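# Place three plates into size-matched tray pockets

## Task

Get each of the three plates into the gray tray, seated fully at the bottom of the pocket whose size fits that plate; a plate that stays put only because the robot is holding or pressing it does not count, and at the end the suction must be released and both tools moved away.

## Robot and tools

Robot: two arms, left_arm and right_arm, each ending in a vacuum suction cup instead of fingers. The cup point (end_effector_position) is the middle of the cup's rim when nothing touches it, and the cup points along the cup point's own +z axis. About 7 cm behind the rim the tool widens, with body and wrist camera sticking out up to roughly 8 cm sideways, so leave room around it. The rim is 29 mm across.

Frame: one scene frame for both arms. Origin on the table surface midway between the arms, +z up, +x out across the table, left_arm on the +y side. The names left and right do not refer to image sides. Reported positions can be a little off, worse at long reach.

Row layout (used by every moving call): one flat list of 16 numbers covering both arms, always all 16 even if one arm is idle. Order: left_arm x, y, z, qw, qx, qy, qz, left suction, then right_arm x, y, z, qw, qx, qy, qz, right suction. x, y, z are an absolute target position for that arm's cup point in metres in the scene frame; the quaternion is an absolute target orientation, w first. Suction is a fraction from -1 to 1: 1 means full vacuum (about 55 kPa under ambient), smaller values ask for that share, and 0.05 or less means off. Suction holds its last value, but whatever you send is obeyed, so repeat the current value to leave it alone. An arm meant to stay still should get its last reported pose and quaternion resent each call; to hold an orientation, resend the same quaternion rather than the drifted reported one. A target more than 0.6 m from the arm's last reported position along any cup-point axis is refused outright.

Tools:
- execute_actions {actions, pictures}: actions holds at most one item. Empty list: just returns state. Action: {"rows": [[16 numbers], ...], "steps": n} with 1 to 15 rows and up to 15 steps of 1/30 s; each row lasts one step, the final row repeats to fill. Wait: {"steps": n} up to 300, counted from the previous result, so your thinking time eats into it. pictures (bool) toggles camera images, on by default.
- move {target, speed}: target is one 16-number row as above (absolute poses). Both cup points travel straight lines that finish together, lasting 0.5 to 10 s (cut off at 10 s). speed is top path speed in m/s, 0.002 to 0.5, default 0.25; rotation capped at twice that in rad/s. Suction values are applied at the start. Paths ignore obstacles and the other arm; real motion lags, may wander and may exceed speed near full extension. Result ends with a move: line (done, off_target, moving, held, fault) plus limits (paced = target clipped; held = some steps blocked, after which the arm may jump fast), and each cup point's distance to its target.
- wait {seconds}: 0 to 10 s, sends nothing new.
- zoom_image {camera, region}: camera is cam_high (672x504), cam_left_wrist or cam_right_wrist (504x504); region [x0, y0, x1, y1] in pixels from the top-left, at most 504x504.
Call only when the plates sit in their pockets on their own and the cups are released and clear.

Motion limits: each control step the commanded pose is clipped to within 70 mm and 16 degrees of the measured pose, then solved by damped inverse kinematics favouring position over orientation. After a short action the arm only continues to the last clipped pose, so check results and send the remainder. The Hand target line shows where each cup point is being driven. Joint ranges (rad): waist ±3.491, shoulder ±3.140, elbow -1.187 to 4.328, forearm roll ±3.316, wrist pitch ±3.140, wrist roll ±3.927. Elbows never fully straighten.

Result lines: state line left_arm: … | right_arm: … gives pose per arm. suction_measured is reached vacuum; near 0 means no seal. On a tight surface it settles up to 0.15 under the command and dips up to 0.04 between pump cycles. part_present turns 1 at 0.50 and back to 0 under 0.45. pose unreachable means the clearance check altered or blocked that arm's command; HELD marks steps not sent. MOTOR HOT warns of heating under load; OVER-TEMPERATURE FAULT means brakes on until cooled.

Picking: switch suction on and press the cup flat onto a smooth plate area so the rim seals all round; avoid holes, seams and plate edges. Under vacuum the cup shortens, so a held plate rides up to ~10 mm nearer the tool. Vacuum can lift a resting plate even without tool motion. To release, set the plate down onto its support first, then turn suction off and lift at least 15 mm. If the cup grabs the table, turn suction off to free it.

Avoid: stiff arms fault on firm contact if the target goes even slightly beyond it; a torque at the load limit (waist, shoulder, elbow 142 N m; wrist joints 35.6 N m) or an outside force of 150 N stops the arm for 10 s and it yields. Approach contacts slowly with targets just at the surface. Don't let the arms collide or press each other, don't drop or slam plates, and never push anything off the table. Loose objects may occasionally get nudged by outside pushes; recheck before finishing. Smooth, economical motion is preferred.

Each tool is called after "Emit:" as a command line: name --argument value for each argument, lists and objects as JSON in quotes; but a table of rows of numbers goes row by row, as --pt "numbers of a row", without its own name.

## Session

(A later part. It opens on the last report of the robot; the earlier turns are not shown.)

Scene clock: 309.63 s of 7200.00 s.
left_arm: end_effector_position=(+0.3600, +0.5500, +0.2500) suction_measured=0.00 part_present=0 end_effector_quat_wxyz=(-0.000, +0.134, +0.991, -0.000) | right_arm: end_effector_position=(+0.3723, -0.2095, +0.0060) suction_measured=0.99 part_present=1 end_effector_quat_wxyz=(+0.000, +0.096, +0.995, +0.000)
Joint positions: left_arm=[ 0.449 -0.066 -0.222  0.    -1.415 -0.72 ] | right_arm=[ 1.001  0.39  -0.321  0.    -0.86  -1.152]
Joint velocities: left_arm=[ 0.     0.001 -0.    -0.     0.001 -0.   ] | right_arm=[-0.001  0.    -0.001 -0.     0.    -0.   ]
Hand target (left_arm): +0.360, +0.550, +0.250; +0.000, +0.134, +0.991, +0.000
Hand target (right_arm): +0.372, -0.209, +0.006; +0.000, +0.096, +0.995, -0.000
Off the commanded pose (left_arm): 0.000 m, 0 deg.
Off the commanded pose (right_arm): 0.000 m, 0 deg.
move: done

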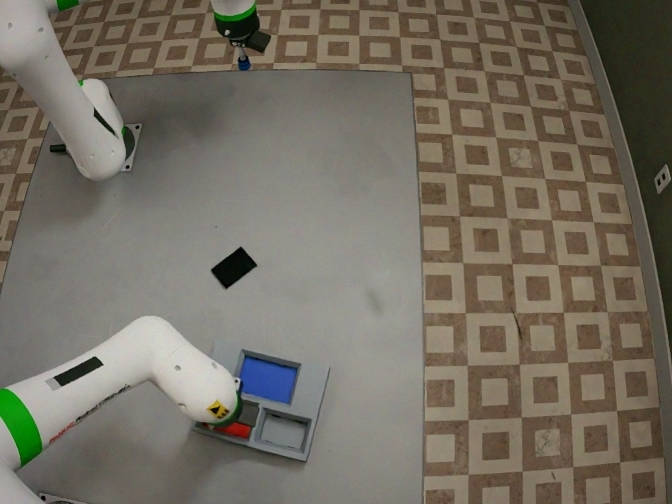

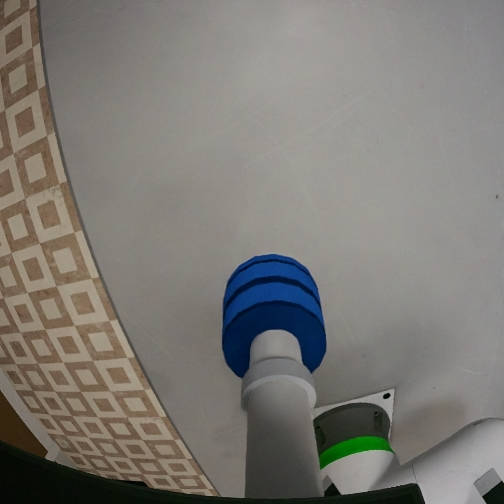

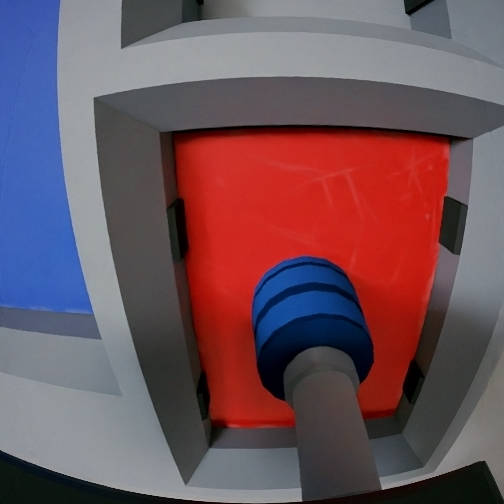

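Emit:
move --target '[0.36,0.55,0.25,0,0.134,0.991,0,0,0.3723,-0.2095,0.0048,0,0.0958,0.9954,0,1]' --speed 0.003

Scene clock: 316.37 s of 7200.00 s.
left_arm: end_effector_position=(+0.3600, +0.5500, +0.2500) suction_measured=0.00 part_present=0 end_effector_quat_wxyz=(-0.000, +0.134, +0.991, -0.000) | right_arm: end_effector_position=(+0.3723, -0.2095, +0.0048) suction_measured=0.99 part_present=1 end_effector_quat_wxyz=(+0.000, +0.096, +0.995, -0.000)
Joint positions: left_arm=[ 0.449 -0.066 -0.222  0.    -1.415 -0.72 ] | right_arm=[ 1.001  0.392 -0.322  0.    -0.857 -1.152]
Joint velocities: left_arm=[ 0.001 -0.    -0.002  0.    -0.     0.   ] | right_arm=[ 0. -0. -0.  0. -0.  0.]
Hand target (left_arm): +0.360, +0.550, +0.250; -0.000, +0.134, +0.991, +0.000
Hand target (right_arm): +0.372, -0.209, +0.005; +0.000, +0.096, +0.995, -0.000
Off the commanded pose (left_arm): 0.000 m, 0 deg.
Off the commanded pose (right_arm): 0.000 m, 0 deg.
move: done

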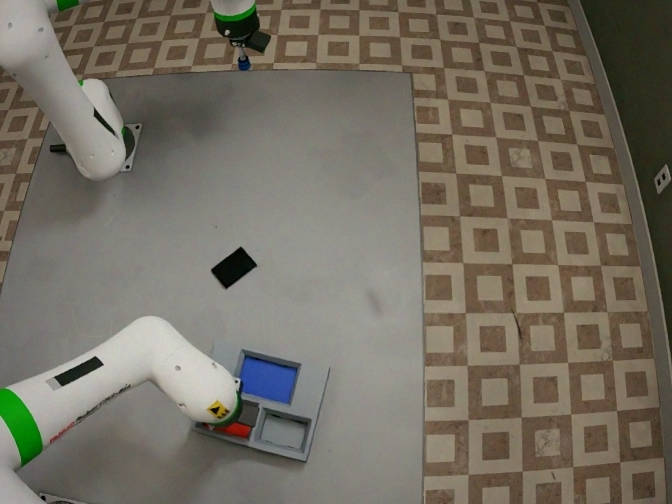

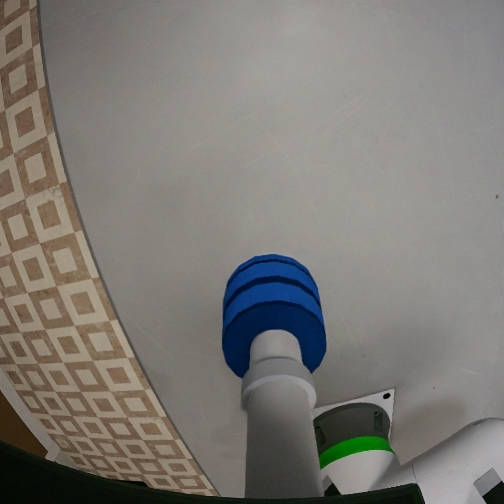

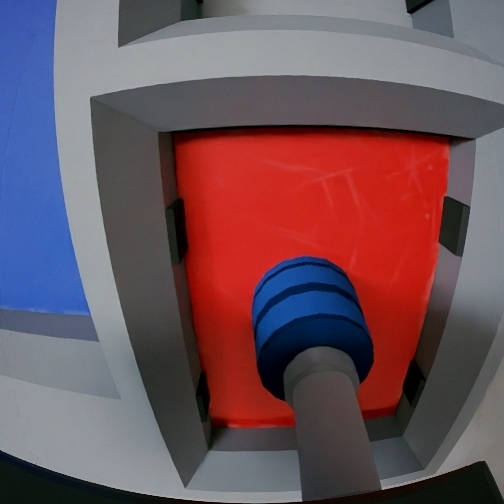

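Emit:
move --target '[0.36,0.55,0.25,0,0.134,0.991,0,0,0.3723,-0.2095,0.0036,0,0.0958,0.9954,0,1]' --speed 0.003

Scene clock: 321.87 s of 7200.00 s.
left_arm: end_effector_position=(+0.3600, +0.5500, +0.2500) suction_measured=0.00 part_present=0 end_effector_quat_wxyz=(-0.000, +0.134, +0.991, -0.000) | right_arm: end_effector_position=(+0.3723, -0.2095, +0.0037) suction_measured=0.98 part_present=1 end_effector_quat_wxyz=(+0.000, +0.096, +0.995, +0.000)
Joint positions: left_arm=[ 0.449 -0.066 -0.222  0.    -1.415 -0.72 ] | right_arm=[ 1.001  0.394 -0.322  0.    -0.854 -1.152]
Joint velocities: left_arm=[-0.001  0.     0.001  0.    -0.     0.   ] | right_arm=[ 0.     0.001 -0.    -0.     0.     0.   ]
Hand target (left_arm): +0.360, +0.550, +0.250; -0.000, +0.134, +0.991, -0.000
Hand target (right_arm): +0.372, -0.209, +0.004; +0.000, +0.096, +0.995, -0.000
Off the commanded pose (left_arm): 0.000 m, 0 deg.
Off the commanded pose (right_arm): 0.000 m, 0 deg.
move: done

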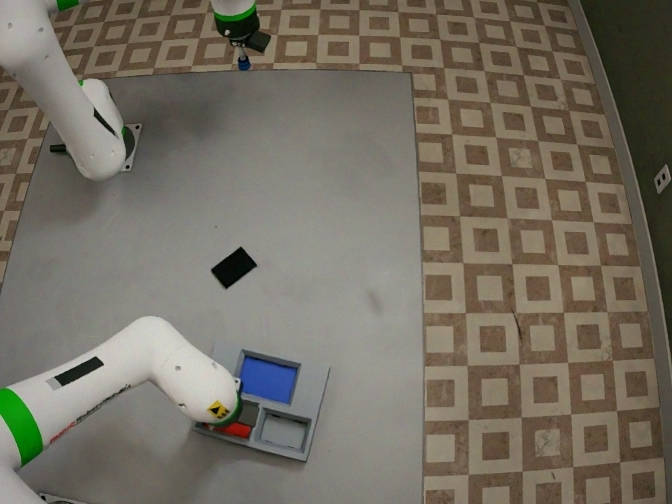

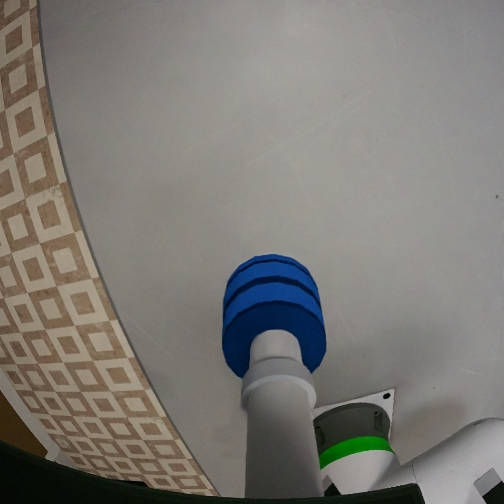

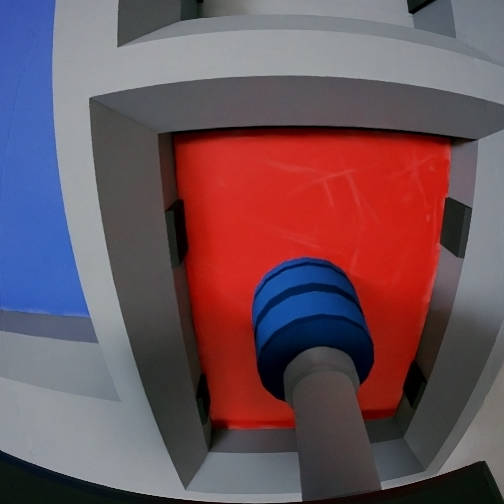

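Emit:
execute_actions --actions '[{"rows":[[0.36,0.55,0.25,0,0.134,0.991,0,0,0.3723,-0.2095,0.0042,0,0.0958,0.9954,0,0]],"steps":5}]' --pictures false

Emit:
move --target '[0.36,0.55,0.25,0,0.134,0.991,0,0,0.3723,-0.2095,0.065,0,0.0958,0.9954,0,0]' --speed 0.15

Emit:
move --target '[0.36,0.55,0.25,0,0.134,0.991,0,0,0.356,0.146,0.065,0,-0.3502,0.9367,0,0]' --speed 0.3

Scene clock: 331.40 s of 7200.00 s.
left_arm: end_effector_position=(+0.3600, +0.5500, +0.2500) suction_measured=0.00 part_present=0 end_effector_quat_wxyz=(-0.000, +0.134, +0.991, -0.000) | right_arm: end_effector_position=(+0.3722, -0.2096, +0.0039) suction_measured=0.00 part_present=0 end_effector_quat_wxyz=(-0.000, +0.096, +0.995, -0.000)
Joint positions: left_arm=[ 0.449 -0.066 -0.222  0.    -1.415 -0.72 ] | right_arm=[ 1.001  0.394 -0.322  0.    -0.855 -1.152]
Joint velocities: left_arm=[ 0.001  0.     0.001  0.     0.    -0.   ] | right_arm=[-0.    -0.002  0.001  0.    -0.005 -0.001]
Hand target (left_arm): +0.360, +0.550, +0.250; +0.000, +0.134, +0.991, -0.000
Hand target (right_arm): +0.372, -0.210, +0.004; +0.000, +0.096, +0.995, +0.000
Off the commanded pose (left_arm): 0.000 m, 0 deg.
Off the commanded pose (right_arm): 0.000 m, 0 deg.
Steps of this call (steps 1 to 281: nothing new was sent; steps 282 to 286: all 5 steps of this action). Readings (end_effector_position | what the end effector reports):
282: left_arm (+0.3600, +0.5500, +0.2500) | right_arm (+0.3723, -0.2095, +0.0036) | left_arm suction_measured=0.00 part_present=0 | right_arm suction_measured=0.11 part_present=0
283: left_arm (+0.3600, +0.5500, +0.2500) | right_arm (+0.3723, -0.2095, +0.0037) | left_arm suction_measured=0.00 part_present=0 | right_arm suction_measured=0.00 part_present=0
285: left_arm (+0.3600, +0.5500, +0.2500) | right_arm (+0.3722, -0.2096, +0.0038) | left_arm suction_measured=0.00 part_present=0 | right_arm suction_measured=0.00 part_present=0
286: the state above

Scene clock: 332.43 s of 7200.00 s.
left_arm: end_effector_position=(+0.3600, +0.5500, +0.2500) suction_measured=0.00 part_present=0 end_effector_quat_wxyz=(+0.000, +0.134, +0.991, -0.000) | right_arm: end_effector_position=(+0.3723, -0.2096, +0.0649) suction_measured=0.00 part_present=0 end_effector_quat_wxyz=(+0.000, +0.096, +0.995, -0.000)
Joint positions: left_arm=[ 0.449 -0.066 -0.222  0.    -1.415 -0.72 ] | right_arm=[ 1.001  0.3   -0.276  0.    -0.995 -1.151]
Joint velocities: left_arm=[ 0.001  0.    -0.001  0.     0.    -0.   ] | right_arm=[ 0.    -0.001  0.001  0.001 -0.003  0.001]
Hand target (left_arm): +0.360, +0.550, +0.250; -0.000, +0.134, +0.991, +0.000
Hand target (right_arm): +0.372, -0.210, +0.065; -0.000, +0.096, +0.995, +0.000
Off the commanded pose (left_arm): 0.000 m, 0 deg.
Off the commanded pose (right_arm): 0.000 m, 0 deg.
move: done

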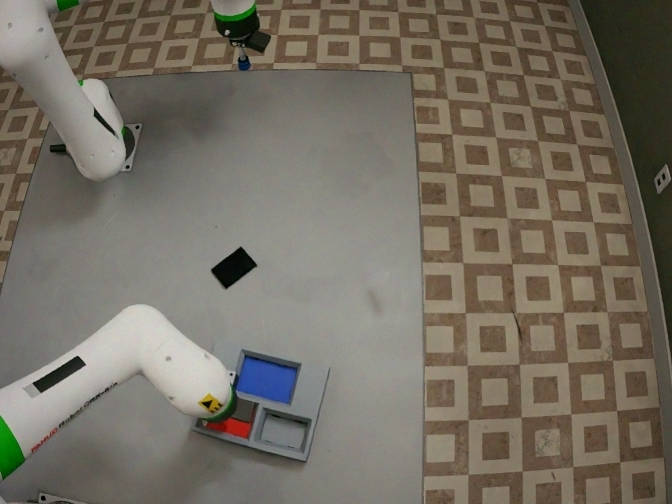

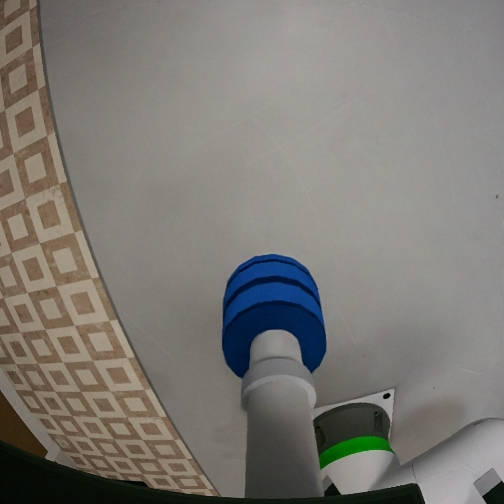

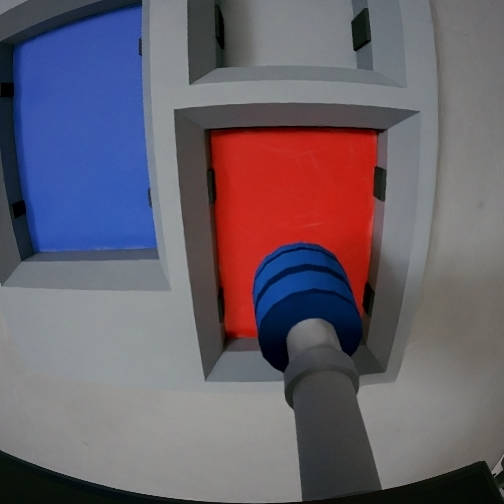

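Scene clock: 334.50 s of 7200.00 s.
left_arm: end_effector_position=(+0.3600, +0.5500, +0.2500) suction_measured=0.00 part_present=0 end_effector_quat_wxyz=(+0.000, +0.134, +0.991, -0.000) | right_arm: end_effector_position=(+0.3560, +0.1460, +0.0656) suction_measured=0.00 part_present=0 end_effector_quat_wxyz=(-0.000, -0.350, +0.937, +0.000)
Joint positions: left_arm=[ 0.449 -0.066 -0.222  0.    -1.415 -0.72 ] | right_arm=[ 1.285  0.955  0.772 -0.    -1.387 -0.527]
Joint velocities: left_arm=[-0.    -0.    -0.    -0.    -0.001  0.001] | right_arm=[-0.001  0.004  0.006 -0.003 -0.004  0.   ]
Hand target (left_arm): +0.360, +0.550, +0.250; -0.000, +0.134, +0.991, -0.000
Hand target (right_arm): +0.356, +0.146, +0.066; -0.000, -0.350, +0.937, +0.000
Off the commanded pose (left_arm): 0.000 m, 0 deg.
Off the commanded pose (right_arm): 0.001 m, 0 deg.
move: done

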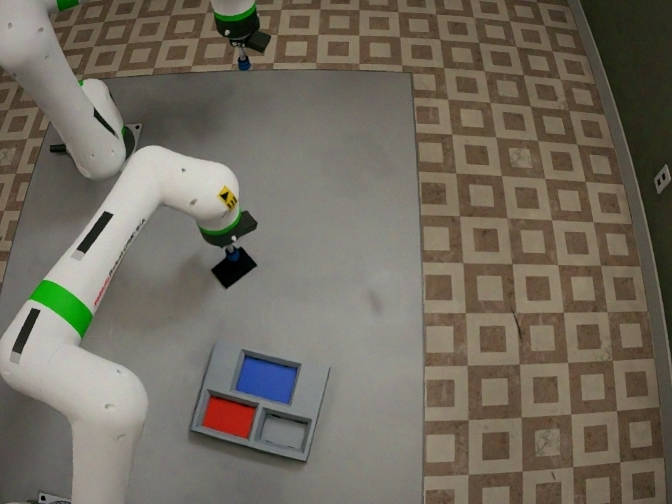

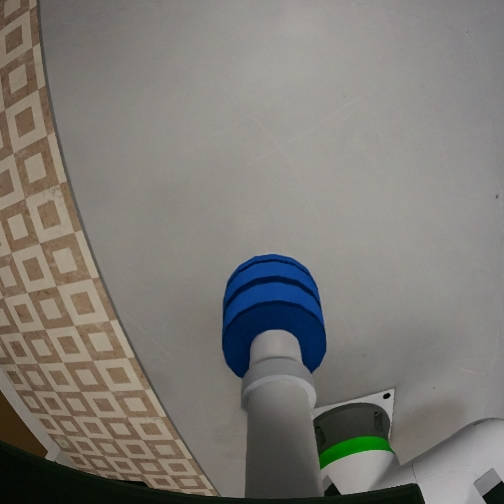

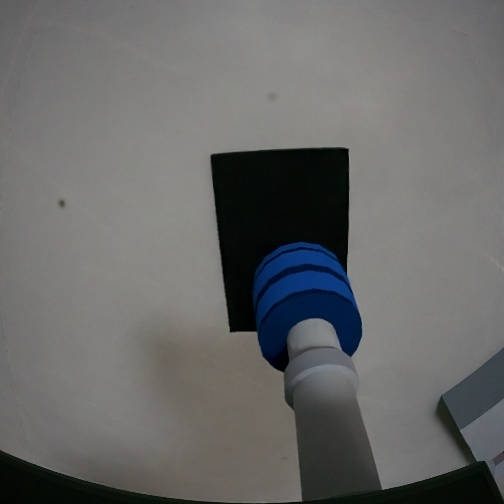

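Emit:
move --target '[0.36,0.55,0.25,0,0.134,0.991,0,0,0.350,0.1431,0.022,0,-0.3746,0.9272,0,0]' --speed 0.1

Scene clock: 342.07 s of 7200.00 s.
left_arm: end_effector_position=(+0.3600, +0.5500, +0.2500) suction_measured=0.00 part_present=0 end_effector_quat_wxyz=(-0.000, +0.134, +0.991, -0.000) | right_arm: end_effector_position=(+0.3500, +0.1432, +0.0221) suction_measured=0.00 part_present=0 end_effector_quat_wxyz=(+0.000, -0.375, +0.927, +0.000)
Joint positions: left_arm=[ 0.449 -0.066 -0.222 -0.    -1.415 -0.72 ] | right_arm=[ 1.292  0.97   0.695 -0.    -1.295 -0.482]
Joint velocities: left_arm=[-0.001  0.001  0.001 -0.    -0.     0.   ] | right_arm=[ 0.     0.    -0.001  0.001  0.001  0.001]
Hand target (left_arm): +0.360, +0.550, +0.250; -0.000, +0.134, +0.991, -0.000
Hand target (right_arm): +0.350, +0.143, +0.022; -0.000, -0.375, +0.927, -0.000
Off the commanded pose (left_arm): 0.000 m, 0 deg.
Off the commanded pose (right_arm): 0.000 m, 0 deg.
After step 90, 3.80 s passed at rest.
move: done

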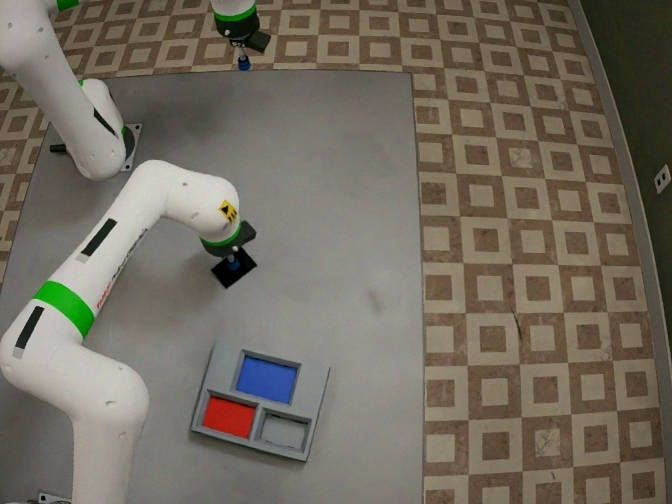

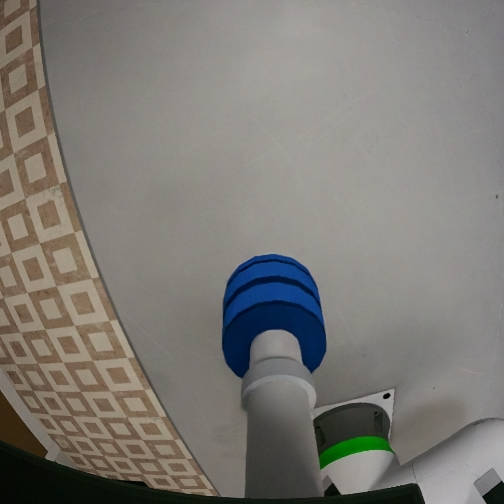

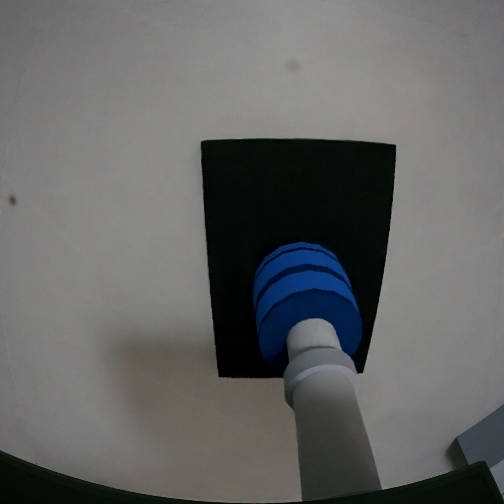

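Emit:
move --target '[0.36,0.55,0.25,0,0.134,0.991,0,0,0.3496,0.1436,0.008,0,-0.3665,0.9304,0,1]' --speed 0.022

Emit:
move --target '[0.36,0.55,0.25,0,0.134,0.991,0,0,0.3496,0.1436,0.068,0,-0.3665,0.9304,0,1]' --speed 0.12

Scene clock: 352.43 s of 7200.00 s.
left_arm: end_effector_position=(+0.3600, +0.5500, +0.2500) suction_measured=0.00 part_present=0 end_effector_quat_wxyz=(-0.000, +0.134, +0.991, -0.000) | right_arm: end_effector_position=(+0.3496, +0.1436, +0.0081) suction_measured=0.55 part_present=1 end_effector_quat_wxyz=(+0.000, -0.367, +0.930, -0.000)
Joint positions: left_arm=[ 0.449 -0.066 -0.222  0.    -1.415 -0.72 ] | right_arm=[ 1.292  0.984  0.685  0.    -1.272 -0.5  ]
Joint velocities: left_arm=[ 0.     0.001 -0.    -0.     0.    -0.   ] | right_arm=[ 0.001  0.001 -0.     0.    -0.    -0.001]
Hand target (left_arm): +0.360, +0.550, +0.250; +0.000, +0.134, +0.991, -0.000
Hand target (right_arm): +0.350, +0.144, +0.008; +0.000, -0.366, +0.930, -0.000
Off the commanded pose (left_arm): 0.000 m, 0 deg.
Off the commanded pose (right_arm): 0.000 m, 0 deg.
After step 90, 6.50 s passed at rest.
move: done

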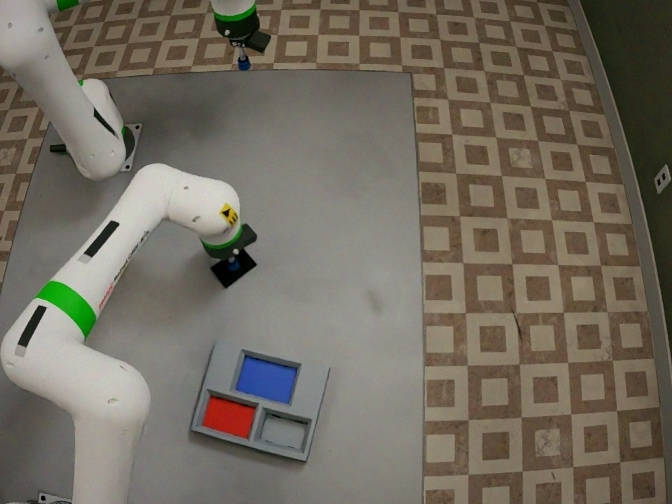

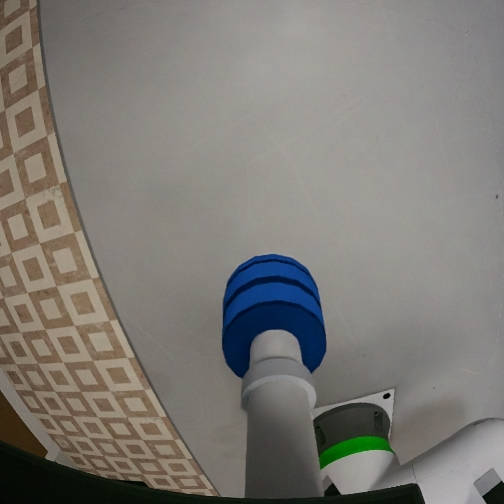

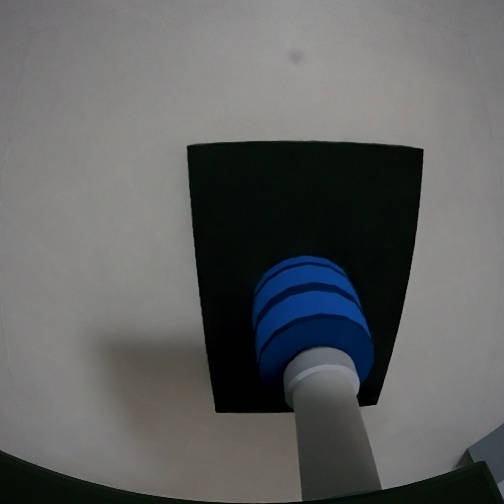

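Scene clock: 353.30 s of 7200.00 s.
left_arm: end_effector_position=(+0.3600, +0.5500, +0.2500) suction_measured=0.00 part_present=0 end_effector_quat_wxyz=(-0.000, +0.134, +0.991, -0.000) | right_arm: end_effector_position=(+0.3496, +0.1435, +0.0679) suction_measured=0.98 part_present=1 end_effector_quat_wxyz=(+0.000, -0.367, +0.930, -0.000)
Joint positions: left_arm=[ 0.449 -0.066 -0.222  0.    -1.415 -0.72 ] | right_arm=[ 1.292  0.936  0.743  0.    -1.377 -0.5  ]
Joint velocities: left_arm=[-0.001  0.     0.    -0.     0.002 -0.   ] | right_arm=[ 0.    -0.     0.001  0.001 -0.002  0.   ]
Hand target (left_arm): +0.360, +0.550, +0.250; -0.000, +0.134, +0.991, +0.000
Hand target (right_arm): +0.350, +0.143, +0.068; -0.000, -0.367, +0.930, +0.000
Off the commanded pose (left_arm): 0.000 m, 0 deg.
Off the commanded pose (right_arm): 0.000 m, 0 deg.
move: done

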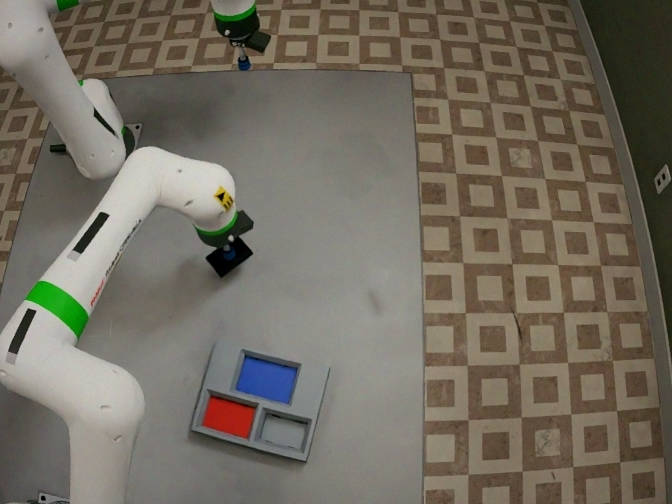

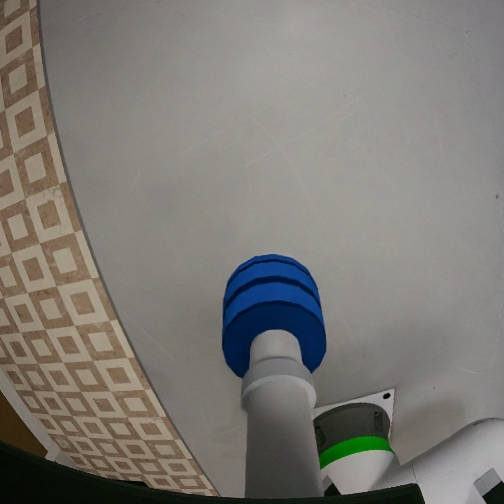

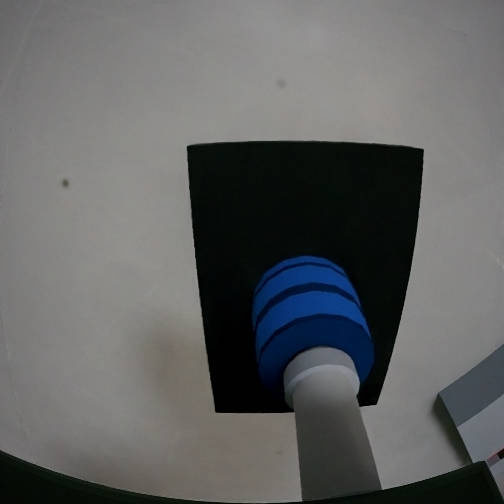

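Emit:
move --target '[0.36,0.55,0.25,0,0.134,0.991,0,0,0.4886,-0.2370,0.065,0,0.0924,0.9957,0,1]' --speed 0.3

Emit:
move --target '[0.36,0.55,0.25,0,0.134,0.991,0,0,0.4886,-0.2370,0.032,0,0.0924,0.9957,0,1]' --speed 0.05

Emit:
zoom_image --camera "cam_right_wrist" --region '[130, 80, 470, 200]'

Scene clock: 365.27 s of 7200.00 s.
left_arm: end_effector_position=(+0.3600, +0.5500, +0.2500) suction_measured=0.00 part_present=0 end_effector_quat_wxyz=(+0.000, +0.134, +0.991, -0.000) | right_arm: end_effector_position=(+0.4885, -0.2370, +0.0646) suction_measured=0.99 part_present=1 end_effector_quat_wxyz=(+0.000, +0.092, +0.996, -0.000)
Joint positions: left_arm=[ 0.449 -0.066 -0.222  0.    -1.415 -0.72 ] | right_arm=[ 0.799  0.474 -0.031  0.001 -1.066 -0.943]
Joint velocities: left_arm=[ 0.001 -0.     0.    -0.    -0.     0.   ] | right_arm=[-0.001 -0.    -0.    -0.    -0.    -0.   ]
Hand target (left_arm): +0.360, +0.550, +0.250; -0.000, +0.134, +0.991, -0.000
Hand target (right_arm): +0.489, -0.237, +0.065; +0.000, +0.092, +0.996, -0.000
Off the commanded pose (left_arm): 0.000 m, 0 deg.
Off the commanded pose (right_arm): 0.000 m, 0 deg.
move: done

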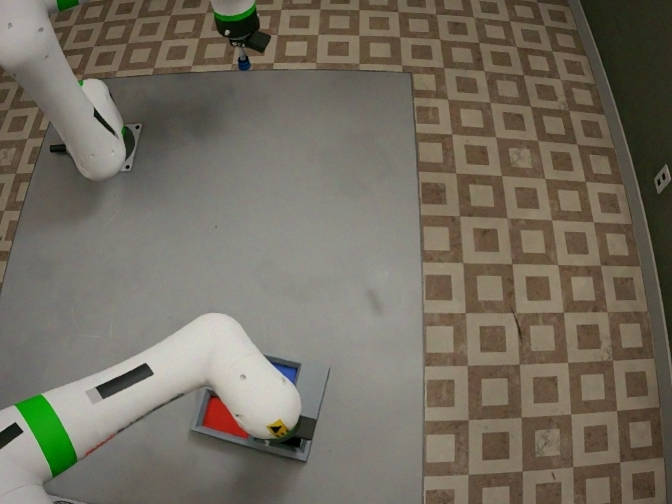

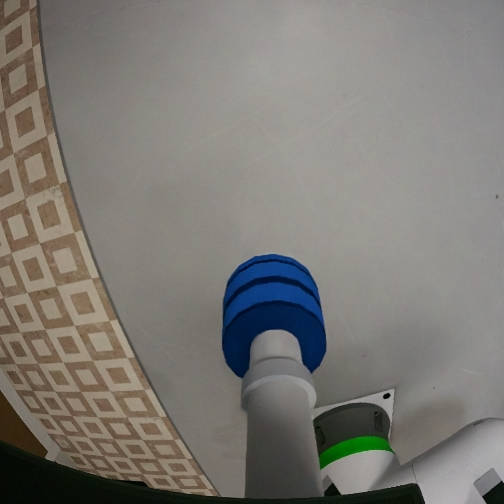

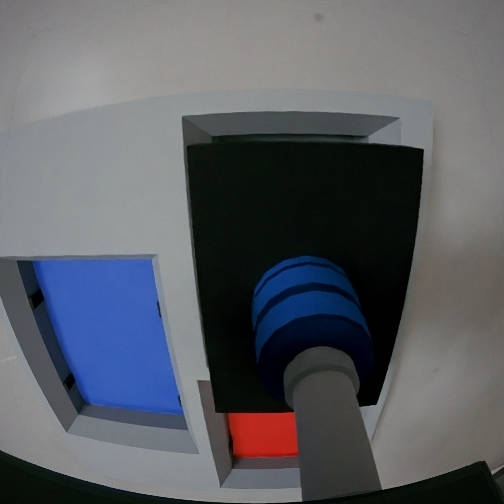

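Scene clock: 366.23 s of 7200.00 s.
left_arm: end_effector_position=(+0.3600, +0.5500, +0.2500) suction_measured=0.00 part_present=0 end_effector_quat_wxyz=(-0.000, +0.134, +0.991, -0.000) | right_arm: end_effector_position=(+0.4886, -0.2370, +0.0320) suction_measured=0.98 part_present=1 end_effector_quat_wxyz=(+0.000, +0.092, +0.996, +0.000)
Joint positions: left_arm=[ 0.449 -0.066 -0.222 -0.    -1.415 -0.72 ] | right_arm=[ 0.798  0.515 -0.056 -0.    -1.    -0.942]
Joint velocities: left_arm=[ 0.001 -0.    -0.     0.    -0.    -0.   ] | right_arm=[ 0.001  0.001 -0.    -0.    -0.     0.001]
Hand target (left_arm): +0.360, +0.550, +0.250; +0.000, +0.134, +0.991, -0.000
Hand target (right_arm): +0.489, -0.237, +0.032; +0.000, +0.092, +0.996, -0.000
Off the commanded pose (left_arm): 0.000 m, 0 deg.
Off the commanded pose (right_arm): 0.000 m, 0 deg.
move: done

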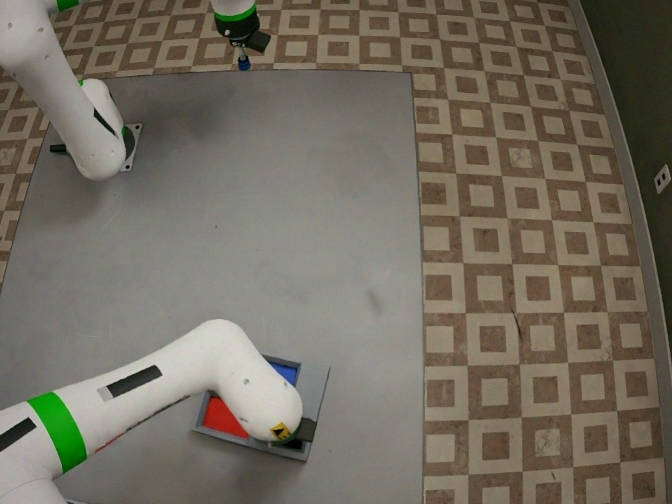

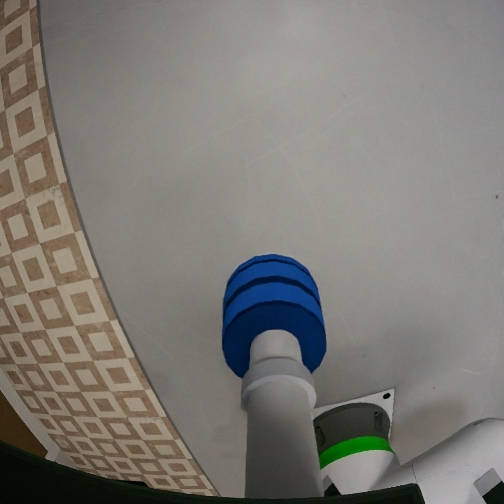

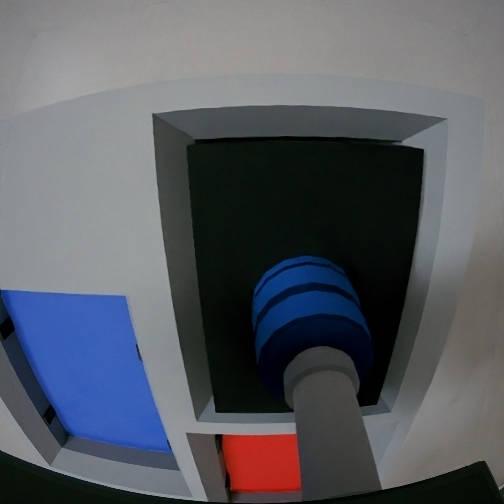

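Region (130, 80, 470, 200) of cam_right_wrist's 504x504 image, scaled by 1.482, with more detail than that image has; it fills the top 178 rows of this view, and the rest is white.

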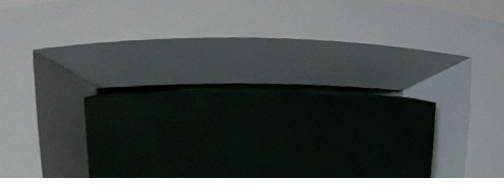

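Emit:
move --target '[0.36,0.55,0.25,0,0.134,0.991,0,0,0.4890,-0.2363,0.029,0,0.0906,0.9959,0,1]' --speed 0.008

Emit:
zoom_image --camera "cam_right_wrist" --region '[130, 80, 470, 200]'

Scene clock: 381.67 s of 7200.00 s.
left_arm: end_effector_position=(+0.3600, +0.5500, +0.2500) suction_measured=0.00 part_present=0 end_effector_quat_wxyz=(-0.000, +0.134, +0.991, -0.000) | right_arm: end_effector_position=(+0.4890, -0.2363, +0.0290) suction_measured=0.98 part_present=1 end_effector_quat_wxyz=(+0.000, +0.091, +0.996, -0.000)
Joint positions: left_arm=[ 0.449 -0.066 -0.222  0.    -1.415 -0.72 ] | right_arm=[ 0.799  0.52  -0.056  0.    -0.995 -0.938]
Joint velocities: left_arm=[-0.001 -0.001 -0.     0.    -0.001 -0.   ] | right_arm=[ 0.001  0.    -0.     0.     0.001 -0.001]
Hand target (left_arm): +0.360, +0.550, +0.250; +0.000, +0.134, +0.991, -0.000
Hand target (right_arm): +0.489, -0.236, +0.029; +0.000, +0.091, +0.996, -0.000
Off the commanded pose (left_arm): 0.000 m, 0 deg.
Off the commanded pose (right_arm): 0.000 m, 0 deg.
move: done

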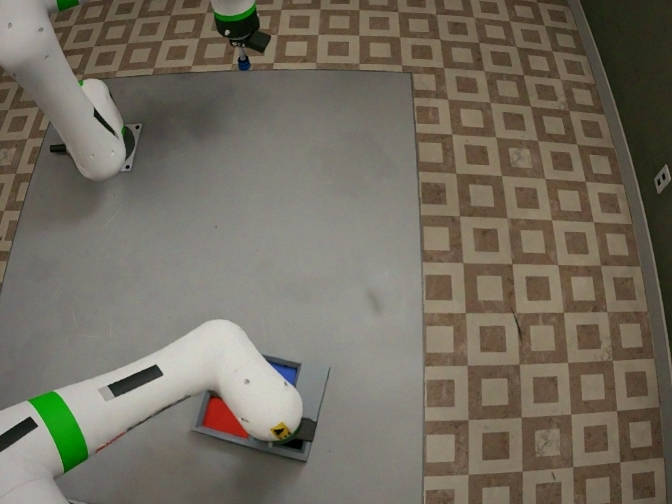

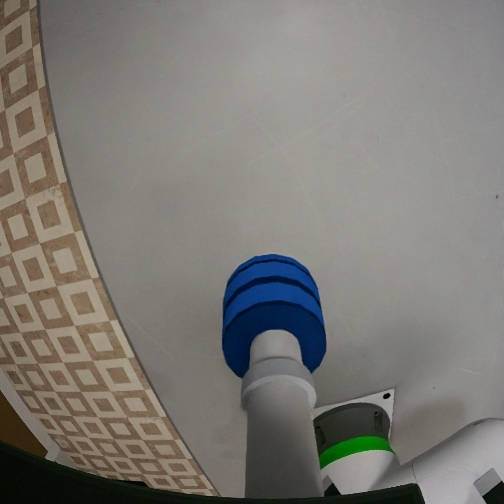

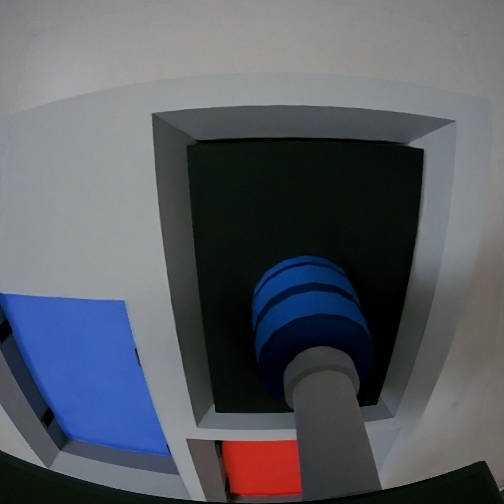

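Region (130, 80, 470, 200) of cam_right_wrist's 504x504 image, scaled by 1.482, with more detail than that image has; it fills the top 178 rows of this view, and the rest is white.

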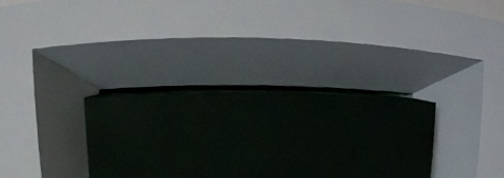

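Emit:
move --target '[0.36,0.55,0.25,0,0.134,0.991,0,0,0.4889,-0.2363,0.022,0,0.0906,0.9959,0,1]' --speed 0.008

Scene clock: 389.83 s of 7200.00 s.
left_arm: end_effector_position=(+0.3600, +0.5500, +0.2500) suction_measured=0.00 part_present=0 end_effector_quat_wxyz=(+0.000, +0.134, +0.991, -0.000) | right_arm: end_effector_position=(+0.4889, -0.2363, +0.0220) suction_measured=0.98 part_present=1 end_effector_quat_wxyz=(-0.000, +0.091, +0.996, +0.000)
Joint positions: left_arm=[ 0.449 -0.066 -0.222  0.    -1.415 -0.72 ] | right_arm=[ 0.799  0.53  -0.06  -0.    -0.981 -0.939]
Joint velocities: left_arm=[ 0.  0.  0. -0.  0.  0.] | right_arm=[ 0.     0.     0.    -0.    -0.    -0.001]
Hand target (left_arm): +0.360, +0.550, +0.250; -0.000, +0.134, +0.991, -0.000
Hand target (right_arm): +0.489, -0.236, +0.022; +0.000, +0.091, +0.996, -0.000
Off the commanded pose (left_arm): 0.000 m, 0 deg.
Off the commanded pose (right_arm): 0.000 m, 0 deg.
move: done

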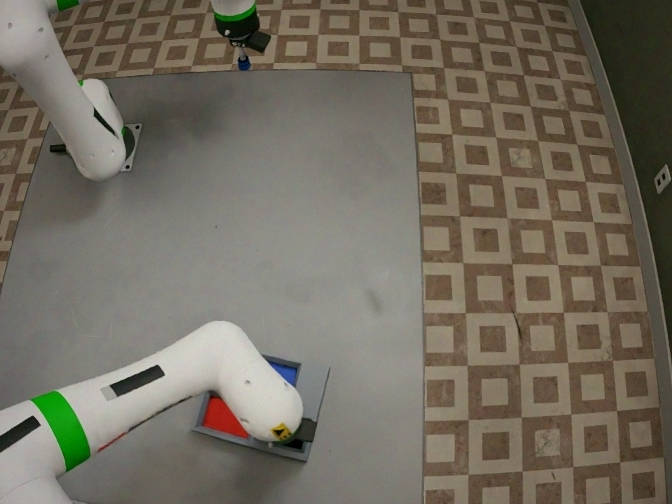

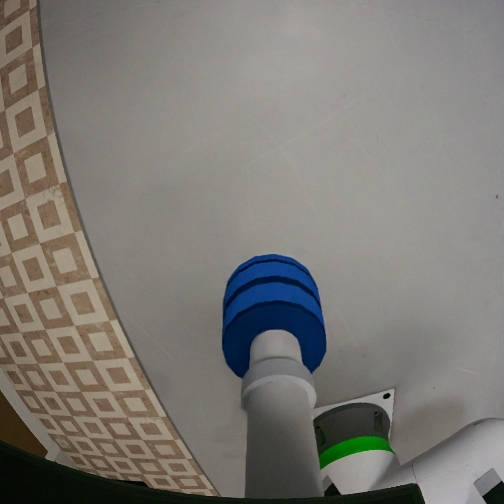

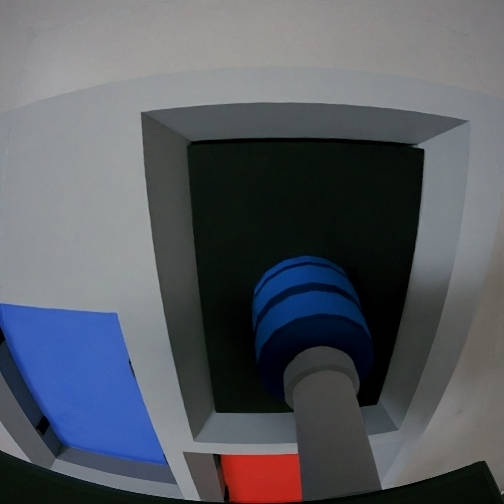

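Emit:
move --target '[0.36,0.55,0.25,0,0.134,0.991,0,0,0.4890,-0.2363,0.0055,0,0.0906,0.9959,0,1]' --speed 0.01

Emit:
move --target '[0.36,0.55,0.25,0,0.134,0.991,0,0,0.4890,-0.2363,0.0043,0,0.0906,0.9959,0,1]' --speed 0.003

Scene clock: 396.43 s of 7200.00 s.
left_arm: end_effector_position=(+0.3600, +0.5500, +0.2500) suction_measured=0.00 part_present=0 end_effector_quat_wxyz=(-0.000, +0.134, +0.991, -0.000) | right_arm: end_effector_position=(+0.4890, -0.2363, +0.0055) suction_measured=0.98 part_present=1 end_effector_quat_wxyz=(+0.000, +0.091, +0.996, +0.000)
Joint positions: left_arm=[ 0.449 -0.066 -0.222  0.    -1.415 -0.72 ] | right_arm=[ 0.799  0.553 -0.07  -0.    -0.948 -0.938]
Joint velocities: left_arm=[-0.001  0.    -0.001 -0.    -0.001  0.   ] | right_arm=[ 0.001 -0.    -0.    -0.001  0.002 -0.001]
Hand target (left_arm): +0.360, +0.550, +0.250; -0.000, +0.134, +0.991, -0.000
Hand target (right_arm): +0.489, -0.236, +0.006; +0.000, +0.091, +0.996, -0.000
Off the commanded pose (left_arm): 0.000 m, 0 deg.
Off the commanded pose (right_arm): 0.000 m, 0 deg.
move: done

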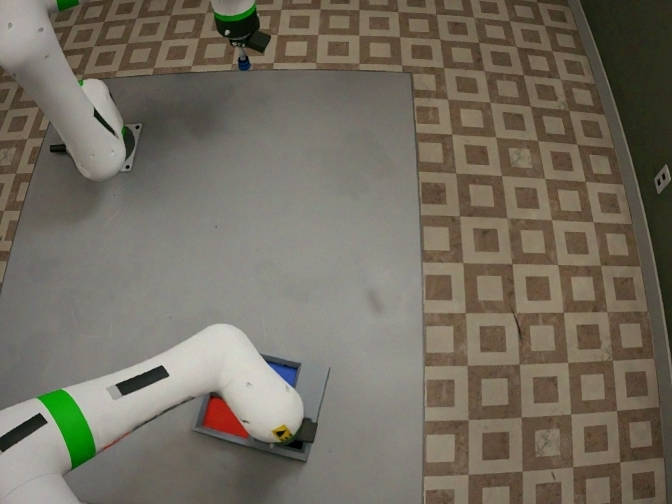

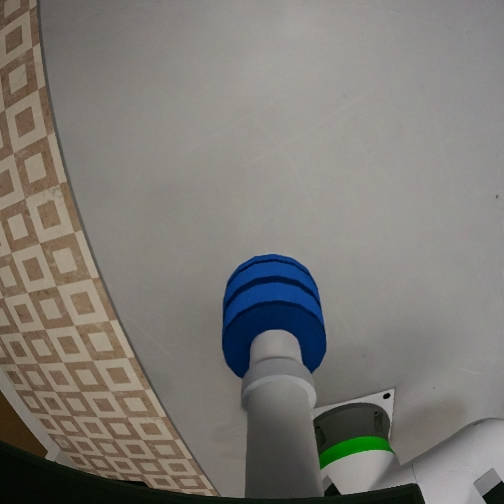

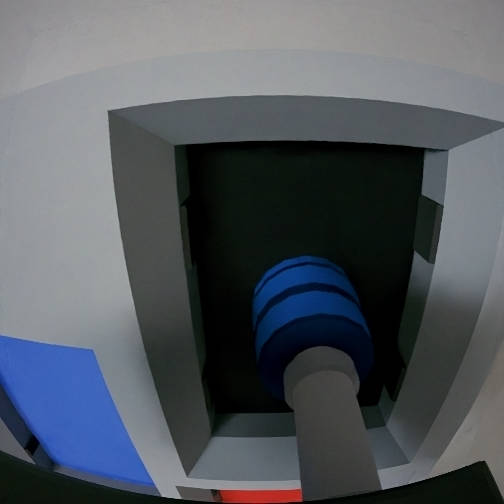

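Scene clock: 397.13 s of 7200.00 s.
left_arm: end_effector_position=(+0.3600, +0.5500, +0.2500) suction_measured=0.00 part_present=0 end_effector_quat_wxyz=(+0.000, +0.134, +0.991, -0.000) | right_arm: end_effector_position=(+0.4890, -0.2363, +0.0044) suction_measured=0.98 part_present=1 end_effector_quat_wxyz=(+0.000, +0.091, +0.996, +0.000)
Joint positions: left_arm=[ 0.449 -0.066 -0.222  0.    -1.415 -0.72 ] | right_arm=[ 0.799  0.554 -0.071 -0.    -0.945 -0.938]
Joint velocities: left_arm=[-0.002 -0.    -0.001  0.    -0.     0.   ] | right_arm=[-0.001  0.001 -0.     0.001  0.     0.001]
Hand target (left_arm): +0.360, +0.550, +0.250; +0.000, +0.134, +0.991, -0.000
Hand target (right_arm): +0.489, -0.236, +0.004; +0.000, +0.091, +0.996, -0.000
Off the commanded pose (left_arm): 0.000 m, 0 deg.
Off the commanded pose (right_arm): 0.000 m, 0 deg.
move: done

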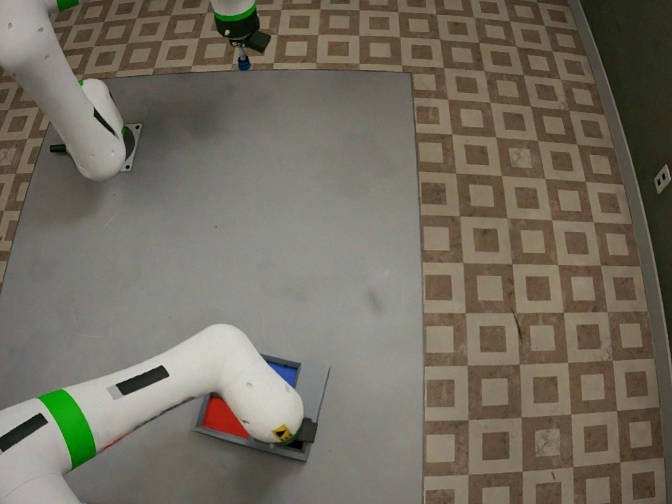

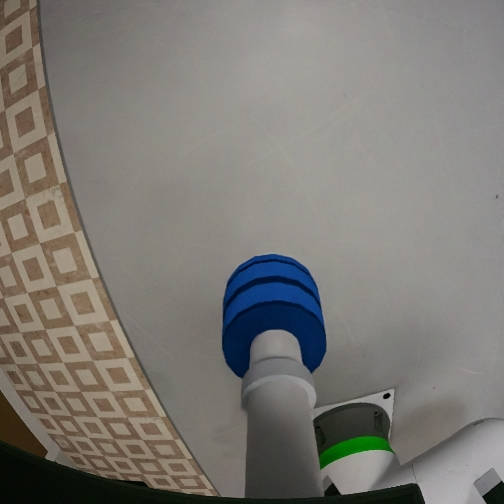

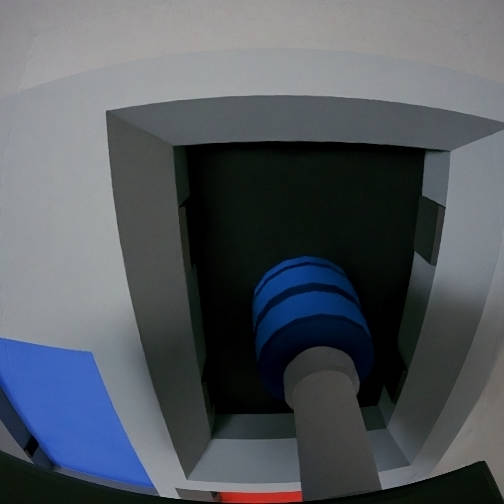

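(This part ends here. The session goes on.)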